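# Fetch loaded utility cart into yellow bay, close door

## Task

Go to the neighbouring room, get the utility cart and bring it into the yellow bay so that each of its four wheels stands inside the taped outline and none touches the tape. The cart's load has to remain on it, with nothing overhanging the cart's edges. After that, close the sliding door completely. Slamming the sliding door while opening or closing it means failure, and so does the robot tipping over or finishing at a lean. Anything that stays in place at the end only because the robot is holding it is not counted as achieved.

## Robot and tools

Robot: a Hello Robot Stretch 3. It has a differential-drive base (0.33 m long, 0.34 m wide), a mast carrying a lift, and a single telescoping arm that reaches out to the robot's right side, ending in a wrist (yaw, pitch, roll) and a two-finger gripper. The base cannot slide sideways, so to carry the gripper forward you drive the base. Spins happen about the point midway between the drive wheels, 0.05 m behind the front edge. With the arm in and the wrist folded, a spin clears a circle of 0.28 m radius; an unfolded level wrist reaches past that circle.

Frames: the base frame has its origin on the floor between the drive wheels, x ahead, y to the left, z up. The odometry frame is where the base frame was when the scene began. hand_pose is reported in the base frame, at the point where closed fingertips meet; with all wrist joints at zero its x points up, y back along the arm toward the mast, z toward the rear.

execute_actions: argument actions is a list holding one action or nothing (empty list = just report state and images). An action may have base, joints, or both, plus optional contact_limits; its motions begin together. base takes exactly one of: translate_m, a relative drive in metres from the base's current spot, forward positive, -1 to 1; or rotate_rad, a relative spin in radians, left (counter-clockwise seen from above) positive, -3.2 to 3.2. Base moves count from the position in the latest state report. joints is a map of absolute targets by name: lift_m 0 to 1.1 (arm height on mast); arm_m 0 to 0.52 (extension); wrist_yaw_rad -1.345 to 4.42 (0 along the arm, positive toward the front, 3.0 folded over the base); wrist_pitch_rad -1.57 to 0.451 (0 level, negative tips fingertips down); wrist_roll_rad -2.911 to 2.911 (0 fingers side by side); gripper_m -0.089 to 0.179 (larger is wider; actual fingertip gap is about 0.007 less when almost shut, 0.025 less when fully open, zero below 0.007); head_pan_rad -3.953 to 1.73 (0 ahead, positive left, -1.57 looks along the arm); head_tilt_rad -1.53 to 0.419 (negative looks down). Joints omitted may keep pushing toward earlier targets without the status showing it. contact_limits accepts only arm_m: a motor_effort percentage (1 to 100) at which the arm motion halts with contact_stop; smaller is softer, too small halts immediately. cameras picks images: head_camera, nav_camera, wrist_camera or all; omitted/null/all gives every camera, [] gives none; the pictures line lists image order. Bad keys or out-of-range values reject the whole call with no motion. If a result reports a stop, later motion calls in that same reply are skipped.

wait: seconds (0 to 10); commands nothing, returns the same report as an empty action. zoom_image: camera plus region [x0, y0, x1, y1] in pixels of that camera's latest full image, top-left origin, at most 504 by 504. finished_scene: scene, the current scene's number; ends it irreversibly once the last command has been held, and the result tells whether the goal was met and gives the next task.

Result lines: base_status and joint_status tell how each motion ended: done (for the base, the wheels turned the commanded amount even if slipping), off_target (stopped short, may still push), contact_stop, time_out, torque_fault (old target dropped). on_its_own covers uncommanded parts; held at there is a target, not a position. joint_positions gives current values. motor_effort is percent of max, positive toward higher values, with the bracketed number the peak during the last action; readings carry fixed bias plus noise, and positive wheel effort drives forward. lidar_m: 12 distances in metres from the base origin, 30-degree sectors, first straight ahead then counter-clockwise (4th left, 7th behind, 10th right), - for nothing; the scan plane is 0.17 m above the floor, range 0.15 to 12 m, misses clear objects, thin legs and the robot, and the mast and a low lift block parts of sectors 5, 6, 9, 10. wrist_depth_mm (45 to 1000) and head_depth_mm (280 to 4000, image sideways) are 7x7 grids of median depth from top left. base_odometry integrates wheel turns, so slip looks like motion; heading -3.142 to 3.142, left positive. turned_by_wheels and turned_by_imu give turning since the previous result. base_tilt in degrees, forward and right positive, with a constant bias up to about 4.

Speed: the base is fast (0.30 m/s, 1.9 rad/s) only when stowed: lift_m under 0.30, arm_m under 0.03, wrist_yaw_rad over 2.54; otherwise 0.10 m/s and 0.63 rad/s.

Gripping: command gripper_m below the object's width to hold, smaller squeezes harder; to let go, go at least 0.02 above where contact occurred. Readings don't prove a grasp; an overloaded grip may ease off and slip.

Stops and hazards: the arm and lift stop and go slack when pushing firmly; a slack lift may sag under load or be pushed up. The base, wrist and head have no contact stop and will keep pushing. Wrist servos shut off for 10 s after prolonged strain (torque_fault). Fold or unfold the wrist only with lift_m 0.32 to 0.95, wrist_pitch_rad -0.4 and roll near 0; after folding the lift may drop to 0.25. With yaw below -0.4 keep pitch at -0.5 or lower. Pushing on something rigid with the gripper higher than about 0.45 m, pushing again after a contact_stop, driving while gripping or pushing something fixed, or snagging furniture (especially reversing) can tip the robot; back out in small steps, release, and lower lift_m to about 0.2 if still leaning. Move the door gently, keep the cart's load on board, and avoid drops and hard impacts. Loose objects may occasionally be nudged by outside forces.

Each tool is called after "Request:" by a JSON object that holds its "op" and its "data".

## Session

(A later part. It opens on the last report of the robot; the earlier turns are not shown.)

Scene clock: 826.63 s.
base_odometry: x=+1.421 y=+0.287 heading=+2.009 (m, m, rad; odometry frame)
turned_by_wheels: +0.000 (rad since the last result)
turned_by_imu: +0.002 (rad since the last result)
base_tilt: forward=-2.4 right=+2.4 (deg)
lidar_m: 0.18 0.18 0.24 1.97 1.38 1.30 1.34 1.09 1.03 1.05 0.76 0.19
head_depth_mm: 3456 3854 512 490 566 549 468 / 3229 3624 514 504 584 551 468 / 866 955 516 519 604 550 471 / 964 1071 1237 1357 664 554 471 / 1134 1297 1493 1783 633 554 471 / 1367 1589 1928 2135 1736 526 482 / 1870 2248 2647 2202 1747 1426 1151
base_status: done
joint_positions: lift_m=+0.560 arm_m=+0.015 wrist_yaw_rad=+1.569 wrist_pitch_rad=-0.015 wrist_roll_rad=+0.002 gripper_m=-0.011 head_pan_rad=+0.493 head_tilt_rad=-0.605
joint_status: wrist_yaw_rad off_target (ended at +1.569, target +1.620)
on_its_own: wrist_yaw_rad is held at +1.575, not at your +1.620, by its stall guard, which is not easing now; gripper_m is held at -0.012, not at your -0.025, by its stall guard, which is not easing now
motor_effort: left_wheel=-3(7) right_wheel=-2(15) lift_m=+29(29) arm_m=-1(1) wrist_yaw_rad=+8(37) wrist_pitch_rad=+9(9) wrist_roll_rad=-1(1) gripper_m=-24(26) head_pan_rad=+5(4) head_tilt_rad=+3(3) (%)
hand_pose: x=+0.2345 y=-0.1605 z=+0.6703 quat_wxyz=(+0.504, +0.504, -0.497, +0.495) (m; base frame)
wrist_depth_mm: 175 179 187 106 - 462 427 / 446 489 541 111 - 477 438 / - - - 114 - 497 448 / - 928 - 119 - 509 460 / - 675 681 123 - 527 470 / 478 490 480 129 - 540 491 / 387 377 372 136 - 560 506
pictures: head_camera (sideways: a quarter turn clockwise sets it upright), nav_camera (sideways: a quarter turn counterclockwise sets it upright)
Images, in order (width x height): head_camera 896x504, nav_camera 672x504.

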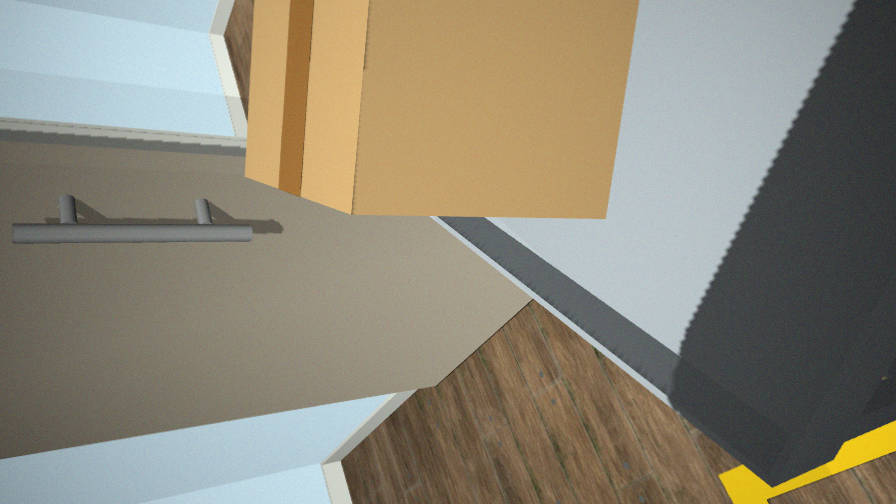

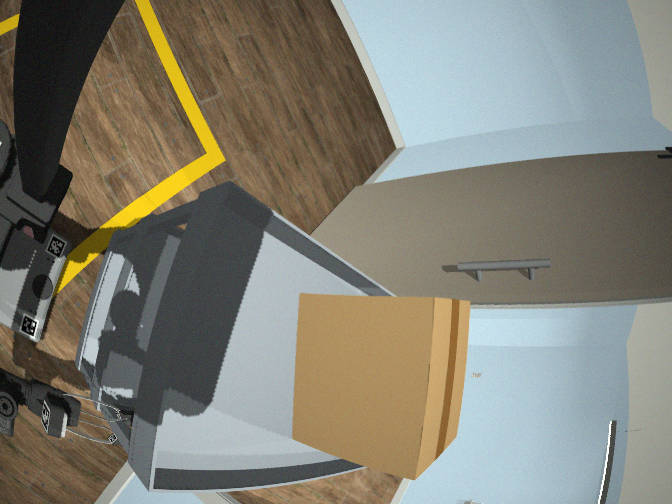

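Request:
{"op": "execute_actions", "data": {"actions": [{"base":{"translate_m":-0.25},"joints":{"wrist_yaw_rad":1.57,"head_pan_rad":-0.2,"head_tilt_rad":-0.6}}], "cameras": ["head_camera","nav_camera"]}}

Scene clock: 834.10 s.
base_odometry: x=+1.528 y=+0.061 heading=+2.009 (m, m, rad; odometry frame)
turned_by_wheels: +0.000 (rad since the last result)
turned_by_imu: +0.002 (rad since the last result)
base_tilt: forward=-2.3 right=+2.4 (deg)
lidar_m: 0.18 0.19 0.25 1.63 1.14 1.08 1.11 0.97 0.92 0.94 0.27 0.19
head_depth_mm: 751 818 906 1027 1172 1333 443 / 3077 3446 2941 2053 1207 524 470 / 3144 3510 3012 2095 651 553 470 / 3274 3656 552 597 650 554 471 / 3384 3723 521 552 624 554 472 / 3471 3912 523 519 593 556 472 / 3573 - 525 492 556 556 473
base_status: done
joint_positions: lift_m=+0.560 arm_m=+0.015 wrist_yaw_rad=+1.531 wrist_pitch_rad=-0.015 wrist_roll_rad=+0.002 gripper_m=-0.011 head_pan_rad=-0.193 head_tilt_rad=-0.605
joint_status: wrist_yaw_rad off_target (ended at +1.531, target +1.570); the others done
on_its_own: wrist_yaw_rad is held at +1.528, not at your +1.570, by its stall guard, which is not easing now; gripper_m is held at -0.012, not at your -0.025, by its stall guard, which is not easing now
motor_effort: left_wheel=-2(6) right_wheel=-1(14) lift_m=+29(29) arm_m=-2(1) wrist_yaw_rad=-4(35) wrist_pitch_rad=+9(9) wrist_roll_rad=-1(1) gripper_m=-24(25) head_pan_rad=-4(48) head_tilt_rad=+3(1) (%)
hand_pose: x=+0.2343 y=-0.1703 z=+0.6704 quat_wxyz=(+0.513, +0.494, -0.506, +0.486) (m; base frame)
wrist_depth_mm: 174 179 186 106 - 652 590 / 447 480 550 110 - 670 607 / - - - 115 773 703 614 / - - - 119 792 698 638 / 609 674 670 123 784 728 650 / 483 493 482 129 - 782 686 / 385 381 373 136 890 776 701
pictures: head_camera (sideways: a quarter turn clockwise sets it upright), nav_camera (sideways: a quarter turn counterclockwise sets it upright)
Images, in order (width x height): head_camera 896x504, nav_camera 672x504.

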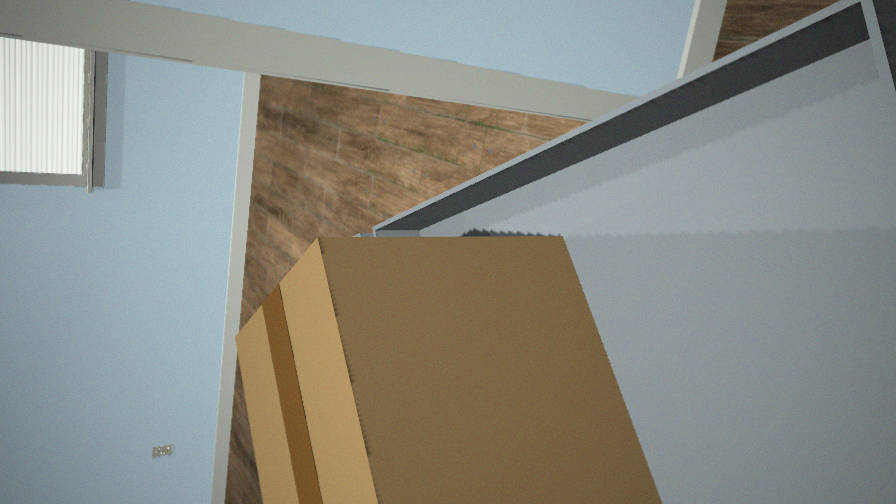

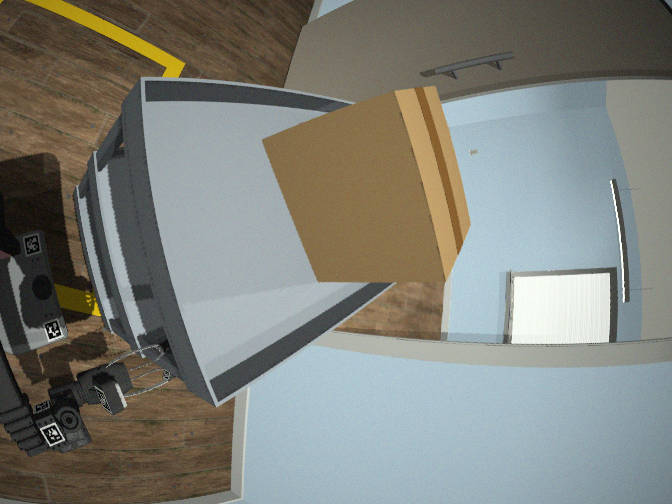

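Request:
{"op": "execute_actions", "data": {"actions": [{"joints":{"gripper_m":0.15}}], "cameras": []}}

Request:
{"op": "execute_actions", "data": {"actions": [{"base":{"translate_m":-0.14},"joints":{"wrist_yaw_rad":1.57}}], "cameras": []}}

Request:
{"op": "execute_actions", "data": {"actions": [{"base":{"rotate_rad":-1.376},"joints":{"arm_m":0.0}}], "cameras": []}}

Request:
{"op": "execute_actions", "data": {"actions": [{"base":{"translate_m":-0.48},"joints":{"head_pan_rad":1.2,"head_tilt_rad":-0.7}}], "cameras": ["head_camera"]}}

Scene clock: 874.83 s.
base_odometry: x=+1.528 y=+0.061 heading=+2.009 (m, m, rad; odometry frame)
turned_by_wheels: +0.000 (rad since the last result)
turned_by_imu: +0.000 (rad since the last result)
base_tilt: forward=-2.3 right=+2.4 (deg)
lidar_m: 0.18 0.19 0.25 1.63 1.14 1.08 1.11 0.96 0.92 0.94 0.27 0.19
head_depth_mm: 752 817 906 1030 1185 1339 444 / 3091 3452 3019 2042 1195 525 469 / 3171 3535 2994 2104 650 551 470 / 3309 3606 553 596 650 554 472 / 3357 3752 522 552 621 554 471 / 3458 3848 524 519 592 556 472 / 3577 3927 527 492 558 557 473
base_status: not commanded
joint_positions: lift_m=+0.560 arm_m=+0.015 wrist_yaw_rad=+1.530 wrist_pitch_rad=-0.017 wrist_roll_rad=+0.002 gripper_m=+0.150 head_pan_rad=-0.193 head_tilt_rad=-0.605
joint_status: all done
on_its_own: wrist_yaw_rad is held at +1.528, not at your +1.570, by its stall guard, which is not easing now
motor_effort: left_wheel=-2(4) right_wheel=+1(5) lift_m=+29(29) arm_m=-1(1) wrist_yaw_rad=-2(22) wrist_pitch_rad=+11(11) wrist_roll_rad=-1(1) gripper_m=+0(96) head_pan_rad=-5(5) head_tilt_rad=+3(3) (%)
hand_pose: x=+0.2342 y=-0.1706 z=+0.6698 quat_wxyz=(+0.514, +0.494, -0.506, +0.485) (m; base frame)
wrist_depth_mm: 176 182 190 106 - 645 590 / 465 504 566 111 - 676 601 / - - - 115 771 691 636 / - - - 120 767 704 638 / 608 675 655 125 821 751 658 / 494 - 472 130 848 791 683 / 392 378 372 137 895 789 725
pictures: none
No camera images: the call's "cameras" was empty. Leave "cameras" out to get every camera's image.

Scene clock: 877.30 s.
base_odometry: x=+1.587 y=-0.066 heading=+2.009 (m, m, rad; odometry frame)
turned_by_wheels: +0.000 (rad since the last result)
turned_by_imu: +0.000 (rad since the last result)
base_tilt: forward=-2.3 right=+2.4 (deg)
lidar_m: 0.32 0.33 2.91 1.44 1.01 0.96 0.98 0.90 0.85 0.88 1.13 0.34
head_depth_mm: 842 932 1038 1174 1344 1414 1207 / 3135 3400 1098 1228 1347 546 1162 / 3260 3628 2986 2102 649 531 756 / 3379 3710 983 790 672 520 774 / 3493 3806 641 725 674 555 759 / 3585 3788 617 680 674 556 744 / 3644 - 589 644 676 556 727
base_status: done
joint_positions: lift_m=+0.560 arm_m=+0.015 wrist_yaw_rad=+1.568 wrist_pitch_rad=-0.017 wrist_roll_rad=+0.002 gripper_m=+0.150 head_pan_rad=-0.193 head_tilt_rad=-0.605
joint_status: all done
motor_effort: left_wheel=-2(5) right_wheel=+2(3) lift_m=+29(29) arm_m=-1(1) wrist_yaw_rad=+2(4) wrist_pitch_rad=+10(11) wrist_roll_rad=-1(1) gripper_m=-1(1) head_pan_rad=-4(3) head_tilt_rad=+4(4) (%)
hand_pose: x=+0.2344 y=-0.1609 z=+0.6697 quat_wxyz=(+0.505, +0.504, -0.497, +0.494) (m; base frame)
wrist_depth_mm: 226 226 227 229 - 746 677 / 466 505 575 449 - 770 688 / - - - - 914 798 711 / - - 871 874 902 809 746 / - 642 675 606 956 865 751 / 456 - 485 446 - 921 760 / 400 287 290 291 961 900 821
pictures: none
No camera images: the call's "cameras" was empty. Leave "cameras" out to get every camera's image.

Scene clock: 880.47 s.
base_odometry: x=+1.587 y=-0.066 heading=+0.633 (m, m, rad; odometry frame)
turned_by_wheels: -1.376 (rad since the last result)
turned_by_imu: -1.381 (rad since the last result)
base_tilt: forward=-2.3 right=+2.4 (deg)
lidar_m: 0.93 1.08 0.33 0.32 0.36 2.42 1.20 0.96 0.96 1.04 0.86 0.85
head_depth_mm: 683 748 831 927 1058 1220 1206 / 716 789 875 988 1132 1308 1206 / 752 834 932 1057 1225 1360 1214 / 788 878 986 1137 1320 1425 1205 / 831 928 1056 1225 1451 1437 1216 / 879 990 1140 1330 1598 1440 1215 / 932 1058 1221 1451 1610 1439 1219
base_status: done
joint_positions: lift_m=+0.560 arm_m=+0.002 wrist_yaw_rad=+1.569 wrist_pitch_rad=-0.017 wrist_roll_rad=+0.002 gripper_m=+0.150 head_pan_rad=-0.193 head_tilt_rad=-0.605
joint_status: all done
joint sent to its limit — the command would take arm_m past its lower limit, so that joint was sent only as far as its limit.
motor_effort: left_wheel=+2(5) right_wheel=-3(5) lift_m=+29(29) arm_m=-3(4) wrist_yaw_rad=+2(2) wrist_pitch_rad=+11(11) wrist_roll_rad=-1(1) gripper_m=+0(1) head_pan_rad=-4(4) head_tilt_rad=+3(3) (%)
hand_pose: x=+0.2344 y=-0.1477 z=+0.6697 quat_wxyz=(+0.505, +0.504, -0.496, +0.495) (m; base frame)
wrist_depth_mm: 852 - - 835 653 582 511 / 879 - - 844 695 593 512 / 891 - - 914 722 618 526 / 916 - - 938 730 619 534 / 940 - - 969 762 680 552 / 942 - - - 816 701 553 / 912 - - 982 834 689 607
pictures: none
No camera images: the call's "cameras" was empty. Leave "cameras" out to get every camera's image.

Scene clock: 886.40 s.
base_odometry: x=+1.200 y=-0.350 heading=+0.633 (m, m, rad; odometry frame)
turned_by_wheels: +0.000 (rad since the last result)
turned_by_imu: +0.002 (rad since the last result)
base_tilt: forward=-2.3 right=+2.4 (deg)
lidar_m: 1.34 0.49 0.46 1.44 2.30 1.68 0.83 0.66 0.66 0.72 1.11 1.23
head_depth_mm: 3247 702 805 752 938 912 1125 / 3425 691 771 753 671 858 1101 / 3579 796 864 1134 1072 1191 1143 / 3724 3631 2314 1855 1558 1357 1170 / 3675 1438 1633 1833 1601 1367 1175 / 1214 1401 1626 1847 1617 1360 1173 / 1274 1456 1703 1912 1612 1363 1172
base_status: done
joint_positions: lift_m=+0.560 arm_m=+0.002 wrist_yaw_rad=+1.569 wrist_pitch_rad=-0.017 wrist_roll_rad=+0.002 gripper_m=+0.150 head_pan_rad=+1.193 head_tilt_rad=-0.691
joint_status: all done
motor_effort: left_wheel=+2(2) right_wheel=-3(5) lift_m=+29(29) arm_m=-3(3) wrist_yaw_rad=+2(2) wrist_pitch_rad=+11(11) wrist_roll_rad=-1(1) gripper_m=+0(0) head_pan_rad=+4(50) head_tilt_rad=-5(18) (%)
hand_pose: x=+0.2344 y=-0.1477 z=+0.6697 quat_wxyz=(+0.505, +0.504, -0.496, +0.495) (m; base frame)
wrist_depth_mm: - - - - - 860 776 / 595 - - - - 916 800 / - - - - - 936 817 / - - - - - 973 822 / 588 682 - - - - 842 / - - - - - - 833 / 830 773 - - - 960 925
pictures: head_camera (sideways: a quarter turn clockwise sets it upright)
Images, in order (width x height): head_camera 896x504.

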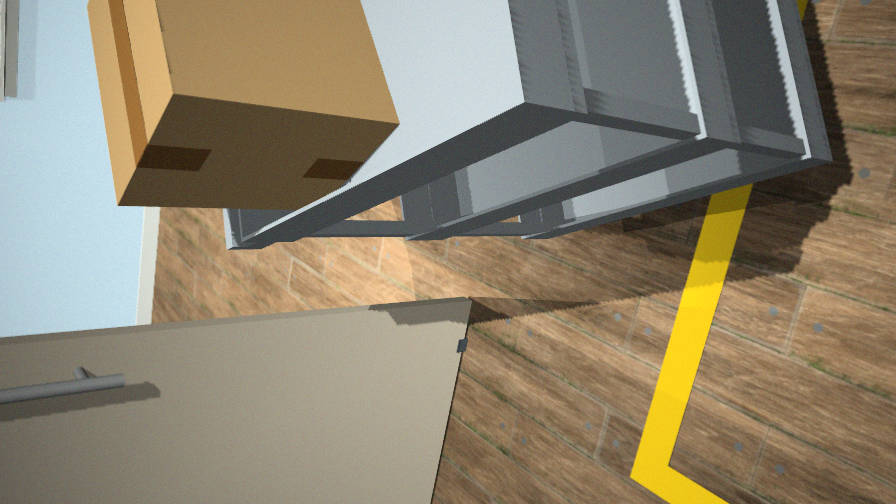

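Request:
{"op": "execute_actions", "data": {"actions": [{"base":{"rotate_rad":1.37},"joints":{"head_pan_rad":-0.3,"head_tilt_rad":-0.8}}], "cameras": ["head_camera","wrist_camera"]}}

Scene clock: 893.63 s.
base_odometry: x=+1.200 y=-0.350 heading=+2.003 (m, m, rad; odometry frame)
turned_by_wheels: +1.370 (rad since the last result)
turned_by_imu: +1.376 (rad since the last result)
base_tilt: forward=-2.3 right=+2.4 (deg)
lidar_m: 0.74 1.76 2.54 1.00 0.70 0.66 0.67 0.88 1.23 1.26 0.59 0.46
head_depth_mm: 722 815 819 680 975 1213 1134 / 689 747 818 692 939 1212 1130 / 667 712 796 698 860 1159 1137 / 753 823 855 1149 1376 1286 1111 / 3564 2506 2097 1770 1488 1298 1139 / 3647 1478 1677 1775 1502 1292 1144 / 1217 1406 1670 1794 1501 1298 1146
base_status: done
joint_positions: lift_m=+0.560 arm_m=+0.002 wrist_yaw_rad=+1.569 wrist_pitch_rad=-0.017 wrist_roll_rad=+0.002 gripper_m=+0.150 head_pan_rad=-0.293 head_tilt_rad=-0.790
joint_status: all done
motor_effort: left_wheel=-2(4) right_wheel=+2(5) lift_m=+29(29) arm_m=-2(3) wrist_yaw_rad=+2(2) wrist_pitch_rad=+11(11) wrist_roll_rad=-1(1) gripper_m=+0(0) head_pan_rad=-5(51) head_tilt_rad=-6(19) (%)
hand_pose: x=+0.2344 y=-0.1477 z=+0.6697 quat_wxyz=(+0.505, +0.504, -0.496, +0.495) (m; base frame)
wrist_depth_mm: - - - - 305 307 304 / - - - - 519 863 919 / - - - - - - 954 / - - - - 910 908 946 / - - - - 589 676 566 / - - - - 374 371 368 / - - - - 383 727 713
pictures: head_camera (sideways: a quarter turn clockwise sets it upright), wrist_camera
Images, in order (width x height): head_camera 896x504, wrist_camera 644x364.

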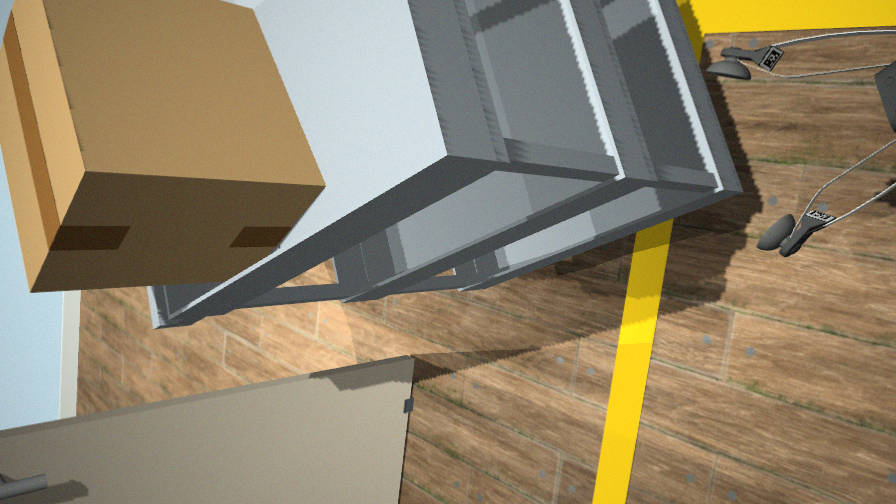

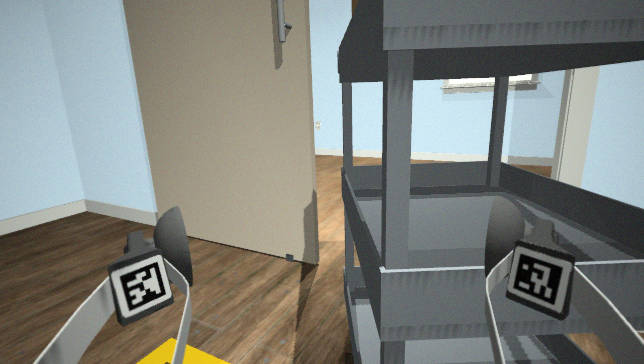

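Request:
{"op": "execute_actions", "data": {"actions": [{"base":{"translate_m":0.17},"joints":{"arm_m":0.07}}], "cameras": ["wrist_camera"]}}

Scene clock: 898.53 s.
base_odometry: x=+1.129 y=-0.196 heading=+2.003 (m, m, rad; odometry frame)
turned_by_wheels: +0.000 (rad since the last result)
turned_by_imu: +0.000 (rad since the last result)
base_tilt: forward=-2.4 right=+2.4 (deg)
lidar_m: 0.72 1.55 2.46 1.23 0.86 0.81 0.83 1.09 1.30 1.33 0.34 0.32
head_depth_mm: 647 568 693 670 569 810 1102 / 655 543 633 673 561 724 1045 / 658 615 708 677 943 1095 1104 / 3385 877 802 1122 1359 1295 1136 / 3607 2790 2159 1732 1495 1300 1144 / 3548 1302 1478 1684 1507 1293 1134 / 1063 1232 1468 1693 1492 1297 1141
base_status: done
joint_positions: lift_m=+0.560 arm_m=+0.070 wrist_yaw_rad=+1.569 wrist_pitch_rad=-0.017 wrist_roll_rad=+0.002 gripper_m=+0.150 head_pan_rad=-0.293 head_tilt_rad=-0.790
joint_status: all done
motor_effort: left_wheel=-2(3) right_wheel=+1(5) lift_m=+29(29) arm_m=+3(5) wrist_yaw_rad=+2(2) wrist_pitch_rad=+11(11) wrist_roll_rad=-1(1) gripper_m=+0(0) head_pan_rad=-3(4) head_tilt_rad=-6(6) (%)
hand_pose: x=+0.2344 y=-0.2153 z=+0.6697 quat_wxyz=(+0.505, +0.504, -0.496, +0.495) (m; base frame)
wrist_depth_mm: - - - 157 209 218 229 / - - - 163 - - 776 / - - - - - - 796 / - - - 776 798 788 834 / - - - 640 641 634 524 / - - - 469 460 438 449 / - - - 199 366 356 353
pictures: wrist_camera
Images, in order (width x height): wrist_camera 644x364.

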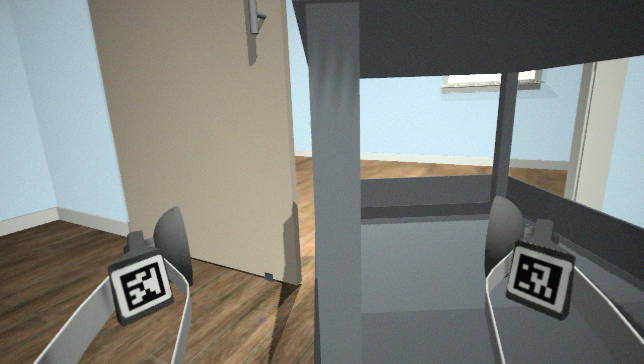

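Request:
{"op": "execute_actions", "data": {"actions": [{"base":{"translate_m":0.085}}], "cameras": []}}

Request:
{"op": "execute_actions", "data": {"actions": [{"joints":{"gripper_m":-0.02,"head_pan_rad":-0.4,"head_tilt_rad":-0.8}}], "cameras": ["wrist_camera"]}}

Scene clock: 904.60 s.
base_odometry: x=+1.093 y=-0.119 heading=+2.003 (m, m, rad; odometry frame)
turned_by_wheels: +0.000 (rad since the last result)
turned_by_imu: +0.000 (rad since the last result)
base_tilt: forward=-2.4 right=+2.4 (deg)
lidar_m: 0.71 1.45 2.43 1.35 0.94 0.89 0.91 1.19 1.34 0.68 0.26 0.28
head_depth_mm: 652 481 541 643 567 469 695 / 3185 510 564 637 551 798 754 / 3339 577 659 675 939 1101 1104 / 3426 2707 820 1085 1321 1287 1135 / 3506 2813 2188 1730 1497 1297 1142 / 3469 1211 1366 1629 1508 1290 1137 / 987 1156 1370 1661 1510 1299 1136
base_status: done
joint_positions: lift_m=+0.560 arm_m=+0.070 wrist_yaw_rad=+1.569 wrist_pitch_rad=-0.017 wrist_roll_rad=+0.002 gripper_m=+0.150 head_pan_rad=-0.293 head_tilt_rad=-0.790
joint_status: not commanded
motor_effort: left_wheel=-2(4) right_wheel=+2(5) lift_m=+29(29) arm_m=+3(5) wrist_yaw_rad=+2(2) wrist_pitch_rad=+11(11) wrist_roll_rad=-1(1) gripper_m=+1(0) head_pan_rad=-4(5) head_tilt_rad=-5(6) (%)
hand_pose: x=+0.2344 y=-0.2153 z=+0.6697 quat_wxyz=(+0.505, +0.504, -0.496, +0.495) (m; base frame)
wrist_depth_mm: - - - 77 183 219 229 / - - - 80 502 - 758 / - - - 83 - - 830 / - - - 86 718 - 792 / - - - 90 587 655 536 / - - - 94 435 434 451 / - - - 99 345 356 349
pictures: none
No camera images: the call's "cameras" was empty. Leave "cameras" out to get every camera's image.

Scene clock: 906.80 s.
base_odometry: x=+1.093 y=-0.119 heading=+2.003 (m, m, rad; odometry frame)
turned_by_wheels: +0.000 (rad since the last result)
turned_by_imu: +0.000 (rad since the last result)
base_tilt: forward=-2.4 right=+2.4 (deg)
lidar_m: 0.71 1.45 2.43 1.35 0.94 0.89 0.91 1.19 1.34 0.68 0.26 0.28
head_depth_mm: 649 526 634 669 566 499 752 / 655 490 552 651 556 543 719 / 3233 518 587 644 881 844 1055 / 3304 583 682 732 988 1246 1138 / 3369 2739 853 1676 1476 1300 1140 / 3396 2849 2170 1661 1500 1299 1143 / 3440 1170 1292 1571 1505 1302 1145
base_status: not commanded
joint_positions: lift_m=+0.560 arm_m=+0.070 wrist_yaw_rad=+1.562 wrist_pitch_rad=-0.017 wrist_roll_rad=+0.005 gripper_m=-0.018 head_pan_rad=-0.393 head_tilt_rad=-0.790
joint_status: all done
motor_effort: left_wheel=-2(2) right_wheel=+2(2) lift_m=+29(29) arm_m=+1(4) wrist_yaw_rad=+11(13) wrist_pitch_rad=+11(11) wrist_roll_rad=-2(2) gripper_m=-35(100) head_pan_rad=-4(17) head_tilt_rad=-6(5) (%)
hand_pose: x=+0.2344 y=-0.2173 z=+0.6697 quat_wxyz=(+0.506, +0.503, -0.499, +0.492) (m; base frame)
wrist_depth_mm: - - - 77 207 219 233 / - - - 80 - 651 735 / - - - 83 - - 812 / - - - 86 - 725 783 / - - - 90 630 613 527 / - - - 94 410 447 445 / - - - 98 360 356 351
pictures: wrist_camera
Images, in order (width x height): wrist_camera 644x364.

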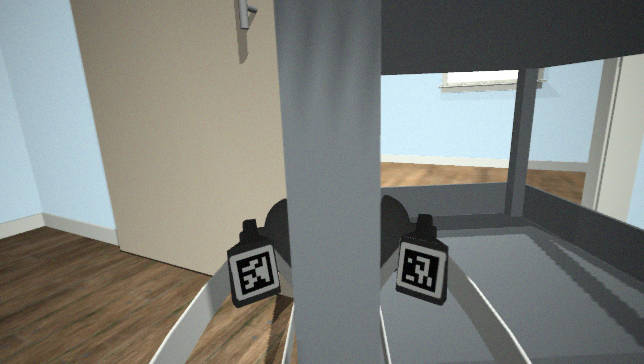

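Request:
{"op": "execute_actions", "data": {"actions": [{"joints":{"gripper_m":0.15}}], "cameras": []}}

Request:
{"op": "execute_actions", "data": {"actions": [{"base":{"translate_m":-0.16},"joints":{"wrist_yaw_rad":1.57}}], "cameras": []}}

Request:
{"op": "execute_actions", "data": {"actions": [{"base":{"rotate_rad":0.68},"joints":{"arm_m":0.0}}], "cameras": []}}

Request:
{"op": "execute_actions", "data": {"actions": [{"base":{"translate_m":0.33}}], "cameras": []}}

Request:
{"op": "execute_actions", "data": {"actions": [{"base":{"rotate_rad":-1.51},"joints":{"head_pan_rad":-0.5,"head_tilt_rad":-0.85}}], "cameras": ["head_camera","wrist_camera"]}}

Scene clock: 930.77 s.
base_odometry: x=+1.093 y=-0.119 heading=+2.003 (m, m, rad; odometry frame)
turned_by_wheels: +0.000 (rad since the last result)
turned_by_imu: +0.001 (rad since the last result)
base_tilt: forward=-2.4 right=+2.4 (deg)
lidar_m: 0.71 1.45 2.42 1.34 0.94 0.89 0.90 1.19 1.34 0.68 0.26 0.28
head_depth_mm: 650 526 635 672 567 499 755 / 654 490 554 650 555 769 732 / 3213 519 588 644 879 829 1054 / 3339 583 682 736 989 1236 1137 / 3376 2699 850 1677 1457 1294 1133 / 3415 2848 2190 1659 1503 1296 1139 / 3474 1170 1293 1564 1503 1298 1138
base_status: not commanded
joint_positions: lift_m=+0.560 arm_m=+0.070 wrist_yaw_rad=+1.568 wrist_pitch_rad=-0.017 wrist_roll_rad=+0.005 gripper_m=+0.150 head_pan_rad=-0.393 head_tilt_rad=-0.790
joint_status: all done
motor_effort: left_wheel=-2(2) right_wheel=+2(3) lift_m=+28(29) arm_m=+1(2) wrist_yaw_rad=+3(10) wrist_pitch_rad=+11(11) wrist_roll_rad=-2(2) gripper_m=+0(94) head_pan_rad=-3(4) head_tilt_rad=-6(6) (%)
hand_pose: x=+0.2344 y=-0.2157 z=+0.6697 quat_wxyz=(+0.504, +0.505, -0.497, +0.494) (m; base frame)
wrist_depth_mm: - - - 77 184 220 233 / - - - 80 521 670 750 / - - - 83 - - 828 / - - - 86 719 - 777 / - - - 90 621 633 529 / - - - 94 455 428 443 / - - - 98 360 354 351
pictures: none
No camera images: the call's "cameras" was empty. Leave "cameras" out to get every camera's image.

Scene clock: 933.53 s.
base_odometry: x=+1.160 y=-0.264 heading=+2.003 (m, m, rad; odometry frame)
turned_by_wheels: +0.000 (rad since the last result)
turned_by_imu: +0.001 (rad since the last result)
base_tilt: forward=-2.4 right=+2.4 (deg)
lidar_m: 0.73 1.65 2.50 1.13 0.79 0.74 0.76 1.00 1.27 1.30 0.46 0.38
head_depth_mm: 691 784 821 671 917 1177 1171 / 656 697 796 673 884 1084 1134 / 661 629 747 673 677 864 1122 / 664 661 754 1033 1004 1243 1140 / 3344 780 897 1274 1455 1298 1134 / 3536 2852 2174 1732 1488 1291 1145 / 3537 1345 1479 1700 1492 1298 1141
base_status: done
joint_positions: lift_m=+0.560 arm_m=+0.070 wrist_yaw_rad=+1.568 wrist_pitch_rad=-0.017 wrist_roll_rad=+0.005 gripper_m=+0.150 head_pan_rad=-0.393 head_tilt_rad=-0.790
joint_status: all done
motor_effort: left_wheel=-2(6) right_wheel=+1(2) lift_m=+29(28) arm_m=+2(2) wrist_yaw_rad=+3(3) wrist_pitch_rad=+11(11) wrist_roll_rad=-2(2) gripper_m=+1(0) head_pan_rad=-5(4) head_tilt_rad=-6(5) (%)
hand_pose: x=+0.2344 y=-0.2157 z=+0.6697 quat_wxyz=(+0.504, +0.505, -0.497, +0.494) (m; base frame)
wrist_depth_mm: - - - 226 218 220 231 / - - - 473 782 - 824 / - - - - - - 856 / - - - 868 891 850 879 / - - - 637 626 644 526 / - - - 461 460 432 450 / - - - 284 281 283 280
pictures: none
No camera images: the call's "cameras" was empty. Leave "cameras" out to get every camera's image.

Scene clock: 935.60 s.
base_odometry: x=+1.160 y=-0.264 heading=+2.682 (m, m, rad; odometry frame)
turned_by_wheels: +0.680 (rad since the last result)
turned_by_imu: +0.683 (rad since the last result)
base_tilt: forward=-2.4 right=+2.4 (deg)
lidar_m: 1.92 2.16 0.97 0.75 0.75 0.79 1.17 1.27 1.36 0.39 0.38 1.34
head_depth_mm: 1152 1284 1584 1711 1419 1198 1033 / 1239 1390 1590 1713 1482 1312 1150 / 1348 1517 1780 1744 1482 1286 1133 / 1469 1701 1978 1776 1485 1288 1114 / 1644 1914 2118 1774 1491 1291 1139 / 1890 2282 2180 1773 1500 1301 1135 / 2152 2522 2208 1788 1502 1300 1149
base_status: done
joint_positions: lift_m=+0.560 arm_m=+0.002 wrist_yaw_rad=+1.569 wrist_pitch_rad=-0.017 wrist_roll_rad=+0.004 gripper_m=+0.150 head_pan_rad=-0.393 head_tilt_rad=-0.790
joint_status: all done
joint sent to its limit — the command would take arm_m past its lower limit, so that joint was sent only as far as its limit.
motor_effort: left_wheel=-2(4) right_wheel=+2(4) lift_m=+29(29) arm_m=-3(2) wrist_yaw_rad=+2(3) wrist_pitch_rad=+11(11) wrist_roll_rad=-2(2) gripper_m=+0(0) head_pan_rad=-4(5) head_tilt_rad=-6(5) (%)
hand_pose: x=+0.2344 y=-0.1476 z=+0.6697 quat_wxyz=(+0.504, +0.505, -0.497, +0.494) (m; base frame)
wrist_depth_mm: - - - - - - 867 / - - - - - - 921 / - - - - - - 988 / - - - - - - - / - - - - - - - / - - - - - - - / - - - - - - -
pictures: none
No camera images: the call's "cameras" was empty. Leave "cameras" out to get every camera's image.

Scene clock: 940.10 s.
base_odometry: x=+0.864 y=-0.118 heading=+2.682 (m, m, rad; odometry frame)
turned_by_wheels: +0.000 (rad since the last result)
turned_by_imu: +0.000 (rad since the last result)
base_tilt: forward=-2.3 right=+2.4 (deg)
lidar_m: 1.80 2.20 1.15 0.90 0.89 0.94 1.38 1.57 0.41 0.44 0.66 1.16
head_depth_mm: 1015 1129 1279 1467 1468 1282 1130 / 1099 1231 1413 1618 1488 1304 1143 / 1193 1355 1562 1726 1486 1285 1135 / 1301 1496 1755 1780 1497 1291 1118 / 1467 1735 2039 1761 1489 1293 1138 / 1695 2015 2186 1768 1502 1296 1141 / 1910 2286 2187 1786 1503 1294 1137
base_status: done
joint_positions: lift_m=+0.560 arm_m=+0.002 wrist_yaw_rad=+1.569 wrist_pitch_rad=-0.017 wrist_roll_rad=+0.004 gripper_m=+0.150 head_pan_rad=-0.393 head_tilt_rad=-0.790
joint_status: not commanded
motor_effort: left_wheel=-2(3) right_wheel=+1(5) lift_m=+28(29) arm_m=-2(3) wrist_yaw_rad=+1(2) wrist_pitch_rad=+11(11) wrist_roll_rad=-2(2) gripper_m=+0(0) head_pan_rad=-4(3) head_tilt_rad=-6(6) (%)
hand_pose: x=+0.2344 y=-0.1476 z=+0.6697 quat_wxyz=(+0.504, +0.505, -0.497, +0.494) (m; base frame)
wrist_depth_mm: - - - - - 962 747 / - - - - - 957 771 / - - - - - - 764 / - - - - - - 779 / - - - - - - 806 / - - - - - - 774 / - - - - - 978 898
pictures: none
No camera images: the call's "cameras" was empty. Leave "cameras" out to get every camera's image.

Scene clock: 943.47 s.
base_odometry: x=+0.864 y=-0.118 heading=+1.172 (m, m, rad; odometry frame)
turned_by_wheels: -1.510 (rad since the last result)
turned_by_imu: -1.516 (rad since the last result)
base_tilt: forward=-2.4 right=+2.4 (deg)
lidar_m: 0.45 0.73 1.20 1.96 2.17 1.09 0.89 0.88 0.97 1.51 1.57 0.41
head_depth_mm: 1479 1654 1827 1674 1427 1251 1116 / 1583 1770 1956 1672 1435 1247 1162 / 1663 890 776 691 1362 1241 1135 / 1508 901 775 657 893 1155 1118 / 1361 909 778 638 939 1189 1122 / 1231 877 762 653 958 1207 1133 / 619 567 636 696 956 1230 1134
base_status: done
joint_positions: lift_m=+0.560 arm_m=+0.002 wrist_yaw_rad=+1.569 wrist_pitch_rad=-0.017 wrist_roll_rad=+0.004 gripper_m=+0.150 head_pan_rad=-0.493 head_tilt_rad=-0.839
joint_status: all done
motor_effort: left_wheel=+2(4) right_wheel=-3(6) lift_m=+29(29) arm_m=-2(3) wrist_yaw_rad=+2(1) wrist_pitch_rad=+11(11) wrist_roll_rad=-2(2) gripper_m=+1(0) head_pan_rad=-3(18) head_tilt_rad=-6(14) (%)
hand_pose: x=+0.2344 y=-0.1476 z=+0.6697 quat_wxyz=(+0.504, +0.505, -0.497, +0.494) (m; base frame)
wrist_depth_mm: - - 399 308 255 358 - / - - 573 657 367 - - / - - - - - - - / 880 - 908 944 786 - - / 896 - 576 647 580 657 - / 921 - 884 397 325 421 - / 932 - 806 749 328 928 982
pictures: head_camera (sideways: a quarter turn clockwise sets it upright), wrist_camera
Images, in order (width x height): head_camera 896x504, wrist_camera 644x364.

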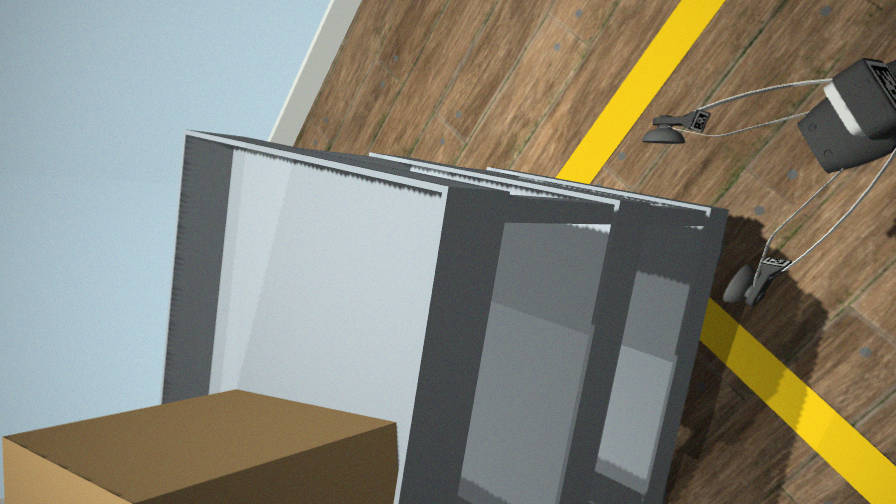

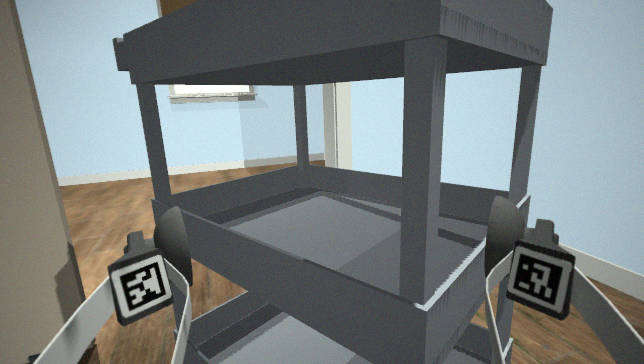

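Request:
{"op": "execute_actions", "data": {"actions": [{"base":{"translate_m":0.09},"joints":{"arm_m":0.075}}], "cameras": ["wrist_camera"]}}

Scene clock: 947.83 s.
base_odometry: x=+0.899 y=-0.035 heading=+1.173 (m, m, rad; odometry frame)
turned_by_wheels: +0.000 (rad since the last result)
turned_by_imu: +0.000 (rad since the last result)
base_tilt: forward=-2.3 right=+2.4 (deg)
lidar_m: 0.38 0.60 1.10 1.81 2.23 1.20 0.97 0.96 1.06 1.55 1.54 0.34
head_depth_mm: 1441 1626 1850 1652 1435 1250 - / 1558 1715 814 1606 1408 1258 1102 / 1579 1667 774 643 571 867 1120 / 1397 1484 773 645 862 1016 1122 / 1256 1295 779 649 881 1096 1122 / 1110 678 657 633 900 1147 1124 / 574 470 521 589 905 1187 1125
base_status: done
joint_positions: lift_m=+0.560 arm_m=+0.075 wrist_yaw_rad=+1.569 wrist_pitch_rad=-0.017 wrist_roll_rad=+0.004 gripper_m=+0.150 head_pan_rad=-0.493 head_tilt_rad=-0.839
joint_status: all done
motor_effort: left_wheel=+2(6) right_wheel=-2(4) lift_m=+29(29) arm_m=+4(2) wrist_yaw_rad=+2(2) wrist_pitch_rad=+11(11) wrist_roll_rad=-2(2) gripper_m=+0(0) head_pan_rad=-5(4) head_tilt_rad=-6(7) (%)
hand_pose: x=+0.2344 y=-0.2202 z=+0.6697 quat_wxyz=(+0.504, +0.505, -0.497, +0.494) (m; base frame)
wrist_depth_mm: - 306 224 176 232 351 - / - 494 575 183 - - - / - - - 190 - - - / - - 885 198 - - - / - 606 684 208 608 583 - / - - 481 217 452 418 - / 905 851 321 246 329 - 973
pictures: wrist_camera
Images, in order (width x height): wrist_camera 644x364.

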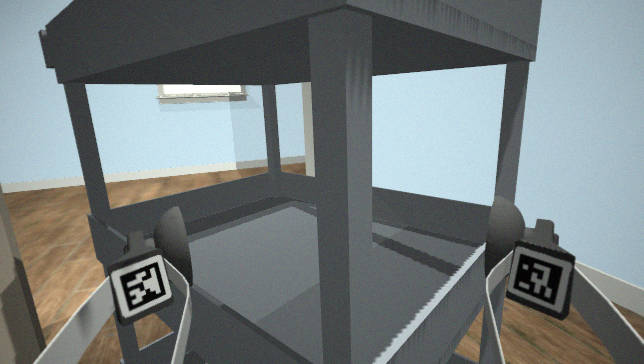

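Request:
{"op": "execute_actions", "data": {"actions": [{"base":{"translate_m":0.11}}], "cameras": []}}

Request:
{"op": "execute_actions", "data": {"actions": [{"joints":{"gripper_m":-0.02}}], "cameras": ["wrist_camera"]}}

Scene clock: 952.00 s.
base_odometry: x=+0.942 y=+0.067 heading=+1.173 (m, m, rad; odometry frame)
turned_by_wheels: +0.000 (rad since the last result)
turned_by_imu: +0.000 (rad since the last result)
base_tilt: forward=-2.3 right=+2.4 (deg)
lidar_m: 0.29 0.46 0.99 1.54 2.27 1.32 1.08 1.07 1.17 1.51 0.26 0.26
head_depth_mm: 1407 1590 759 670 559 1225 - / 1515 1719 748 642 548 579 1083 / 1424 1637 763 643 549 772 1026 / 1255 1422 776 645 554 785 1073 / 1135 1243 740 631 556 819 1084 / 582 459 436 506 563 834 1108 / 875 427 398 487 558 854 1128
base_status: done
joint_positions: lift_m=+0.560 arm_m=+0.075 wrist_yaw_rad=+1.569 wrist_pitch_rad=-0.017 wrist_roll_rad=+0.004 gripper_m=+0.150 head_pan_rad=-0.493 head_tilt_rad=-0.839
joint_status: not commanded
motor_effort: left_wheel=+2(5) right_wheel=-3(3) lift_m=+29(29) arm_m=+3(4) wrist_yaw_rad=+1(1) wrist_pitch_rad=+11(11) wrist_roll_rad=-2(2) gripper_m=+1(1) head_pan_rad=-4(4) head_tilt_rad=-6(6) (%)
hand_pose: x=+0.2344 y=-0.2202 z=+0.6697 quat_wxyz=(+0.504, +0.505, -0.497, +0.494) (m; base frame)
wrist_depth_mm: 200 181 190 72 76 222 960 / 441 501 567 76 79 - - / - - - 78 83 - - / - - - 82 87 - - / - 582 662 86 91 516 - / - - 477 90 96 432 - / - 370 371 95 101 358 965
pictures: none
No camera images: the call's "cameras" was empty. Leave "cameras" out to get every camera's image.

Scene clock: 954.43 s.
base_odometry: x=+0.942 y=+0.067 heading=+1.173 (m, m, rad; odometry frame)
turned_by_wheels: +0.000 (rad since the last result)
turned_by_imu: +0.000 (rad since the last result)
base_tilt: forward=-2.4 right=+2.4 (deg)
lidar_m: 0.28 0.46 0.99 1.54 2.27 1.32 1.08 1.07 1.18 1.51 0.26 0.26
head_depth_mm: 1404 1581 761 670 560 1232 - / 1510 1718 744 641 550 550 1087 / 1423 1643 766 641 551 767 1021 / 1261 1423 775 644 552 782 1072 / 1134 1244 740 631 554 818 1090 / 583 458 435 505 561 834 1112 / 878 426 398 488 559 853 1125
base_status: not commanded
joint_positions: lift_m=+0.560 arm_m=+0.075 wrist_yaw_rad=+1.535 wrist_pitch_rad=-0.017 wrist_roll_rad=+0.005 gripper_m=-0.018 head_pan_rad=-0.493 head_tilt_rad=-0.839
joint_status: all done
on_its_own: wrist_yaw_rad is held at +1.529, not at your +1.570, by its stall guard, which is not easing now
motor_effort: left_wheel=+2(2) right_wheel=-4(4) lift_m=+29(28) arm_m=+0(4) wrist_yaw_rad=-8(32) wrist_pitch_rad=+11(11) wrist_roll_rad=-2(2) gripper_m=-42(100) head_pan_rad=-4(2) head_tilt_rad=-6(6) (%)
hand_pose: x=+0.2343 y=-0.2291 z=+0.6697 quat_wxyz=(+0.512, +0.497, -0.505, +0.485) (m; base frame)
wrist_depth_mm: 175 181 186 69 184 220 991 / 446 491 531 72 - - - / - - - 74 - - - / - - - 77 - - - / 545 612 687 81 91 489 - / 499 485 449 85 97 444 - / 956 379 373 89 345 356 969
pictures: wrist_camera
Images, in order (width x height): wrist_camera 644x364.

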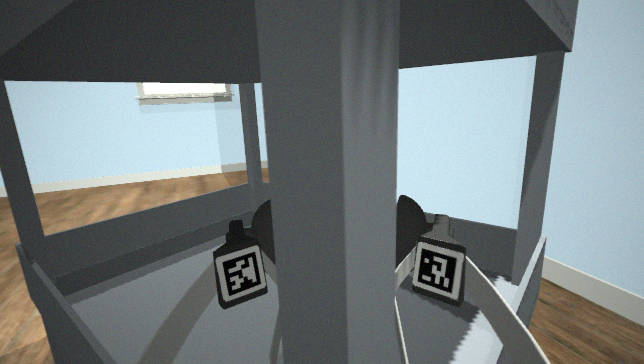

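Request:
{"op": "execute_actions", "data": {"actions": [{"base":{"translate_m":-0.33},"joints":{"arm_m":0.04,"wrist_yaw_rad":1.55}}], "cameras": ["head_camera","nav_camera"]}}

Scene clock: 960.40 s.
base_odometry: x=+0.814 y=-0.237 heading=+1.173 (m, m, rad; odometry frame)
turned_by_wheels: +0.000 (rad since the last result)
turned_by_imu: +0.002 (rad since the last result)
base_tilt: forward=-2.3 right=+2.4 (deg)
lidar_m: 0.38 1.23 1.33 2.17 1.87 0.94 0.77 0.76 0.84 1.31 0.23 0.23
head_depth_mm: 1516 1701 742 639 569 1209 1152 / 1635 1791 770 640 548 706 1089 / 588 652 734 642 549 549 1021 / 561 522 614 643 551 830 1098 / 565 455 526 616 876 1164 1122 / 571 466 558 641 982 1255 1126 / 574 492 616 903 1426 1269 1132
base_status: done
joint_positions: lift_m=+0.560 arm_m=+0.040 wrist_yaw_rad=+1.593 wrist_pitch_rad=-0.017 wrist_roll_rad=+0.006 gripper_m=+0.011 head_pan_rad=-0.493 head_tilt_rad=-0.839
joint_status: wrist_yaw_rad off_target (ended at +1.593, target +1.550); the others done
on_its_own: wrist_yaw_rad is held at +1.592, not at your +1.550, by its stall guard, which is not easing now; gripper_m is held at +0.010, not at your -0.020, by its stall guard, which is not easing now
motor_effort: left_wheel=+3(6) right_wheel=-7(21) lift_m=+29(29) arm_m=+0(5) wrist_yaw_rad=-1(34) wrist_pitch_rad=+11(11) wrist_roll_rad=-2(2) gripper_m=-23(37) head_pan_rad=-5(3) head_tilt_rad=-6(6) (%)
hand_pose: x=+0.2344 y=-0.1794 z=+0.6697 quat_wxyz=(+0.498, +0.511, -0.491, +0.500) (m; base frame)
wrist_depth_mm: 928 - 261 78 205 220 234 / 934 - - 81 721 - - / 955 - - 85 - - - / - - - 88 772 - - / - - - 91 618 562 496 / - - - 95 412 452 421 / - - - 100 357 359 346
pictures: head_camera (sideways: a quarter turn clockwise sets it upright), nav_camera (sideways: a quarter turn counterclockwise sets it upright)
Images, in order (width x height): head_camera 896x504, nav_camera 672x504.

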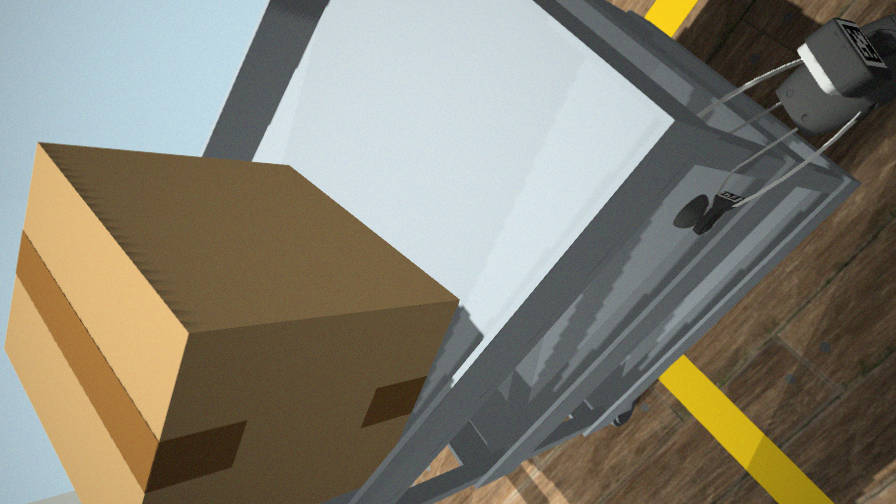

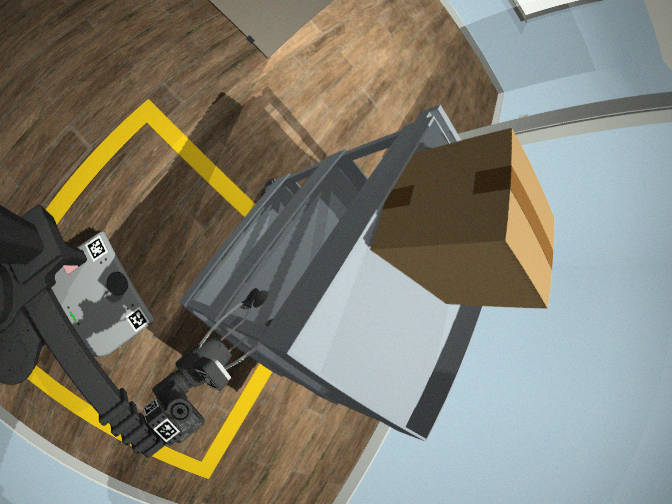

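Request:
{"op": "execute_actions", "data": {"actions": [{"base":{"rotate_rad":-0.26},"joints":{"wrist_yaw_rad":1.85,"gripper_m":-0.025}}], "cameras": ["wrist_camera"]}}

Scene clock: 975.00 s.
base_odometry: x=+0.814 y=-0.237 heading=+0.914 (m, m, rad; odometry frame)
turned_by_wheels: -0.259 (rad since the last result)
turned_by_imu: -0.258 (rad since the last result)
base_tilt: forward=-2.4 right=+2.4 (deg)
lidar_m: 0.25 0.69 1.23 1.57 2.16 1.20 0.82 0.76 0.77 0.99 0.30 0.19
head_depth_mm: 1397 1583 708 687 1408 1258 1130 / 1451 1658 729 640 572 1214 1158 / 1534 1746 750 640 550 500 1074 / 1601 1817 773 644 553 494 993 / 1576 608 684 648 553 775 1091 / 568 486 533 592 566 850 1125 / 571 439 451 555 594 1207 1132
base_status: done
joint_positions: lift_m=+0.560 arm_m=+0.040 wrist_yaw_rad=+1.879 wrist_pitch_rad=-0.015 wrist_roll_rad=+0.005 gripper_m=-0.019 head_pan_rad=-0.493 head_tilt_rad=-0.840
joint_status: wrist_yaw_rad off_target (ended at +1.879, target +1.850); gripper_m off_target (ended at -0.019, target -0.025)
on_its_own: wrist_yaw_rad is at rest, and its effort (-37) is outside its rest range (-12 to +12)
motor_effort: left_wheel=+5(6) right_wheel=-15(26) lift_m=+28(29) arm_m=+2(3) wrist_yaw_rad=-37(71) wrist_pitch_rad=+9(11) wrist_roll_rad=-2(3) gripper_m=-36(100) head_pan_rad=-6(4) head_tilt_rad=-6(6) (%)
hand_pose: x=+0.2224 y=-0.1073 z=+0.6703 quat_wxyz=(+0.421, +0.575, -0.414, +0.566) (m; base frame)
wrist_depth_mm: 944 - - 88 204 215 229 / 981 - - 91 - - - / - - - 94 - - - / - - - 99 765 - - / - - - 102 690 576 501 / - - - 107 424 452 425 / - - - 111 362 358 356
pictures: wrist_camera
Images, in order (width x height): wrist_camera 644x364.

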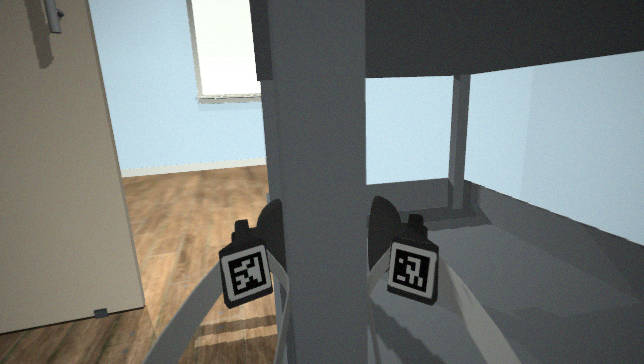

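Request:
{"op": "execute_actions", "data": {"actions": [{"base":{"translate_m":-0.25},"joints":{"wrist_yaw_rad":2.1,"arm_m":0.03,"head_pan_rad":-0.2,"head_tilt_rad":-0.8}}], "cameras": ["head_camera","nav_camera"]}}

Scene clock: 980.60 s.
base_odometry: x=+0.662 y=-0.435 heading=+0.914 (m, m, rad; odometry frame)
turned_by_wheels: +0.000 (rad since the last result)
turned_by_imu: +0.001 (rad since the last result)
base_tilt: forward=-2.3 right=+2.4 (deg)
lidar_m: 0.17 1.41 1.43 1.91 2.01 0.89 0.60 0.56 0.57 0.72 0.25 0.16
head_depth_mm: 1589 511 628 659 562 496 967 / 628 489 563 649 562 489 728 / 631 465 511 618 564 489 576 / 1763 456 494 605 566 510 1015 / 1642 511 611 670 936 1257 1134 / 1535 1642 1825 1762 1487 1295 1139 / 1429 1668 2091 1756 1498 1297 1141
base_status: done
joint_positions: lift_m=+0.560 arm_m=+0.030 wrist_yaw_rad=+2.102 wrist_pitch_rad=-0.013 wrist_roll_rad=+0.002 gripper_m=-0.006 head_pan_rad=-0.207 head_tilt_rad=-0.802
joint_status: all done
on_its_own: gripper_m is held at -0.007, not at your -0.025, by its stall guard, which is not easing now
motor_effort: left_wheel=+2(9) right_wheel=-8(21) lift_m=+29(29) arm_m=+2(10) wrist_yaw_rad=-3(100) wrist_pitch_rad=+8(10) wrist_roll_rad=-1(2) gripper_m=-23(36) head_pan_rad=+4(31) head_tilt_rad=+1(11) (%)
hand_pose: x=+0.1992 y=-0.0452 z=+0.6707 quat_wxyz=(+0.355, +0.617, -0.347, +0.611) (m; base frame)
wrist_depth_mm: - - - 109 201 211 224 / - - - 113 - - - / - - - 118 - - - / - - - 123 - - - / - - - 127 628 625 572 / - - - 132 419 459 445 / - - - 140 350 359 353
pictures: head_camera (sideways: a quarter turn clockwise sets it upright), nav_camera (sideways: a quarter turn counterclockwise sets it upright)
Images, in order (width x height): head_camera 896x504, nav_camera 672x504.

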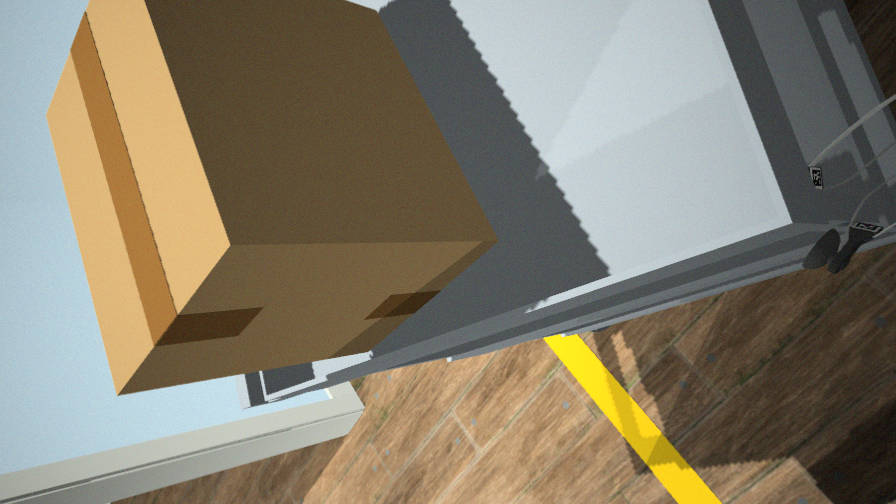

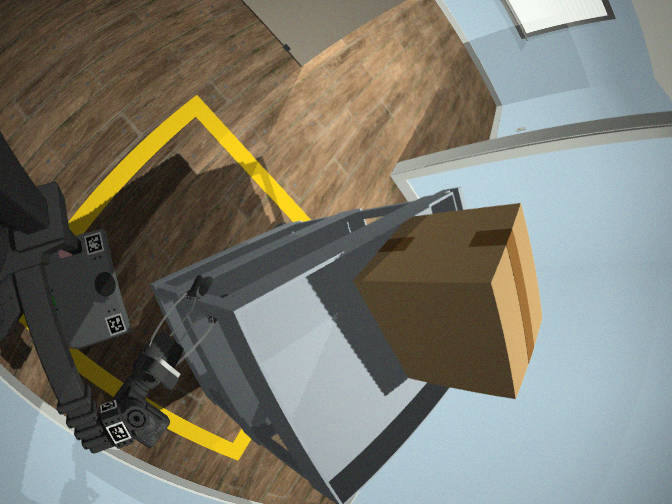

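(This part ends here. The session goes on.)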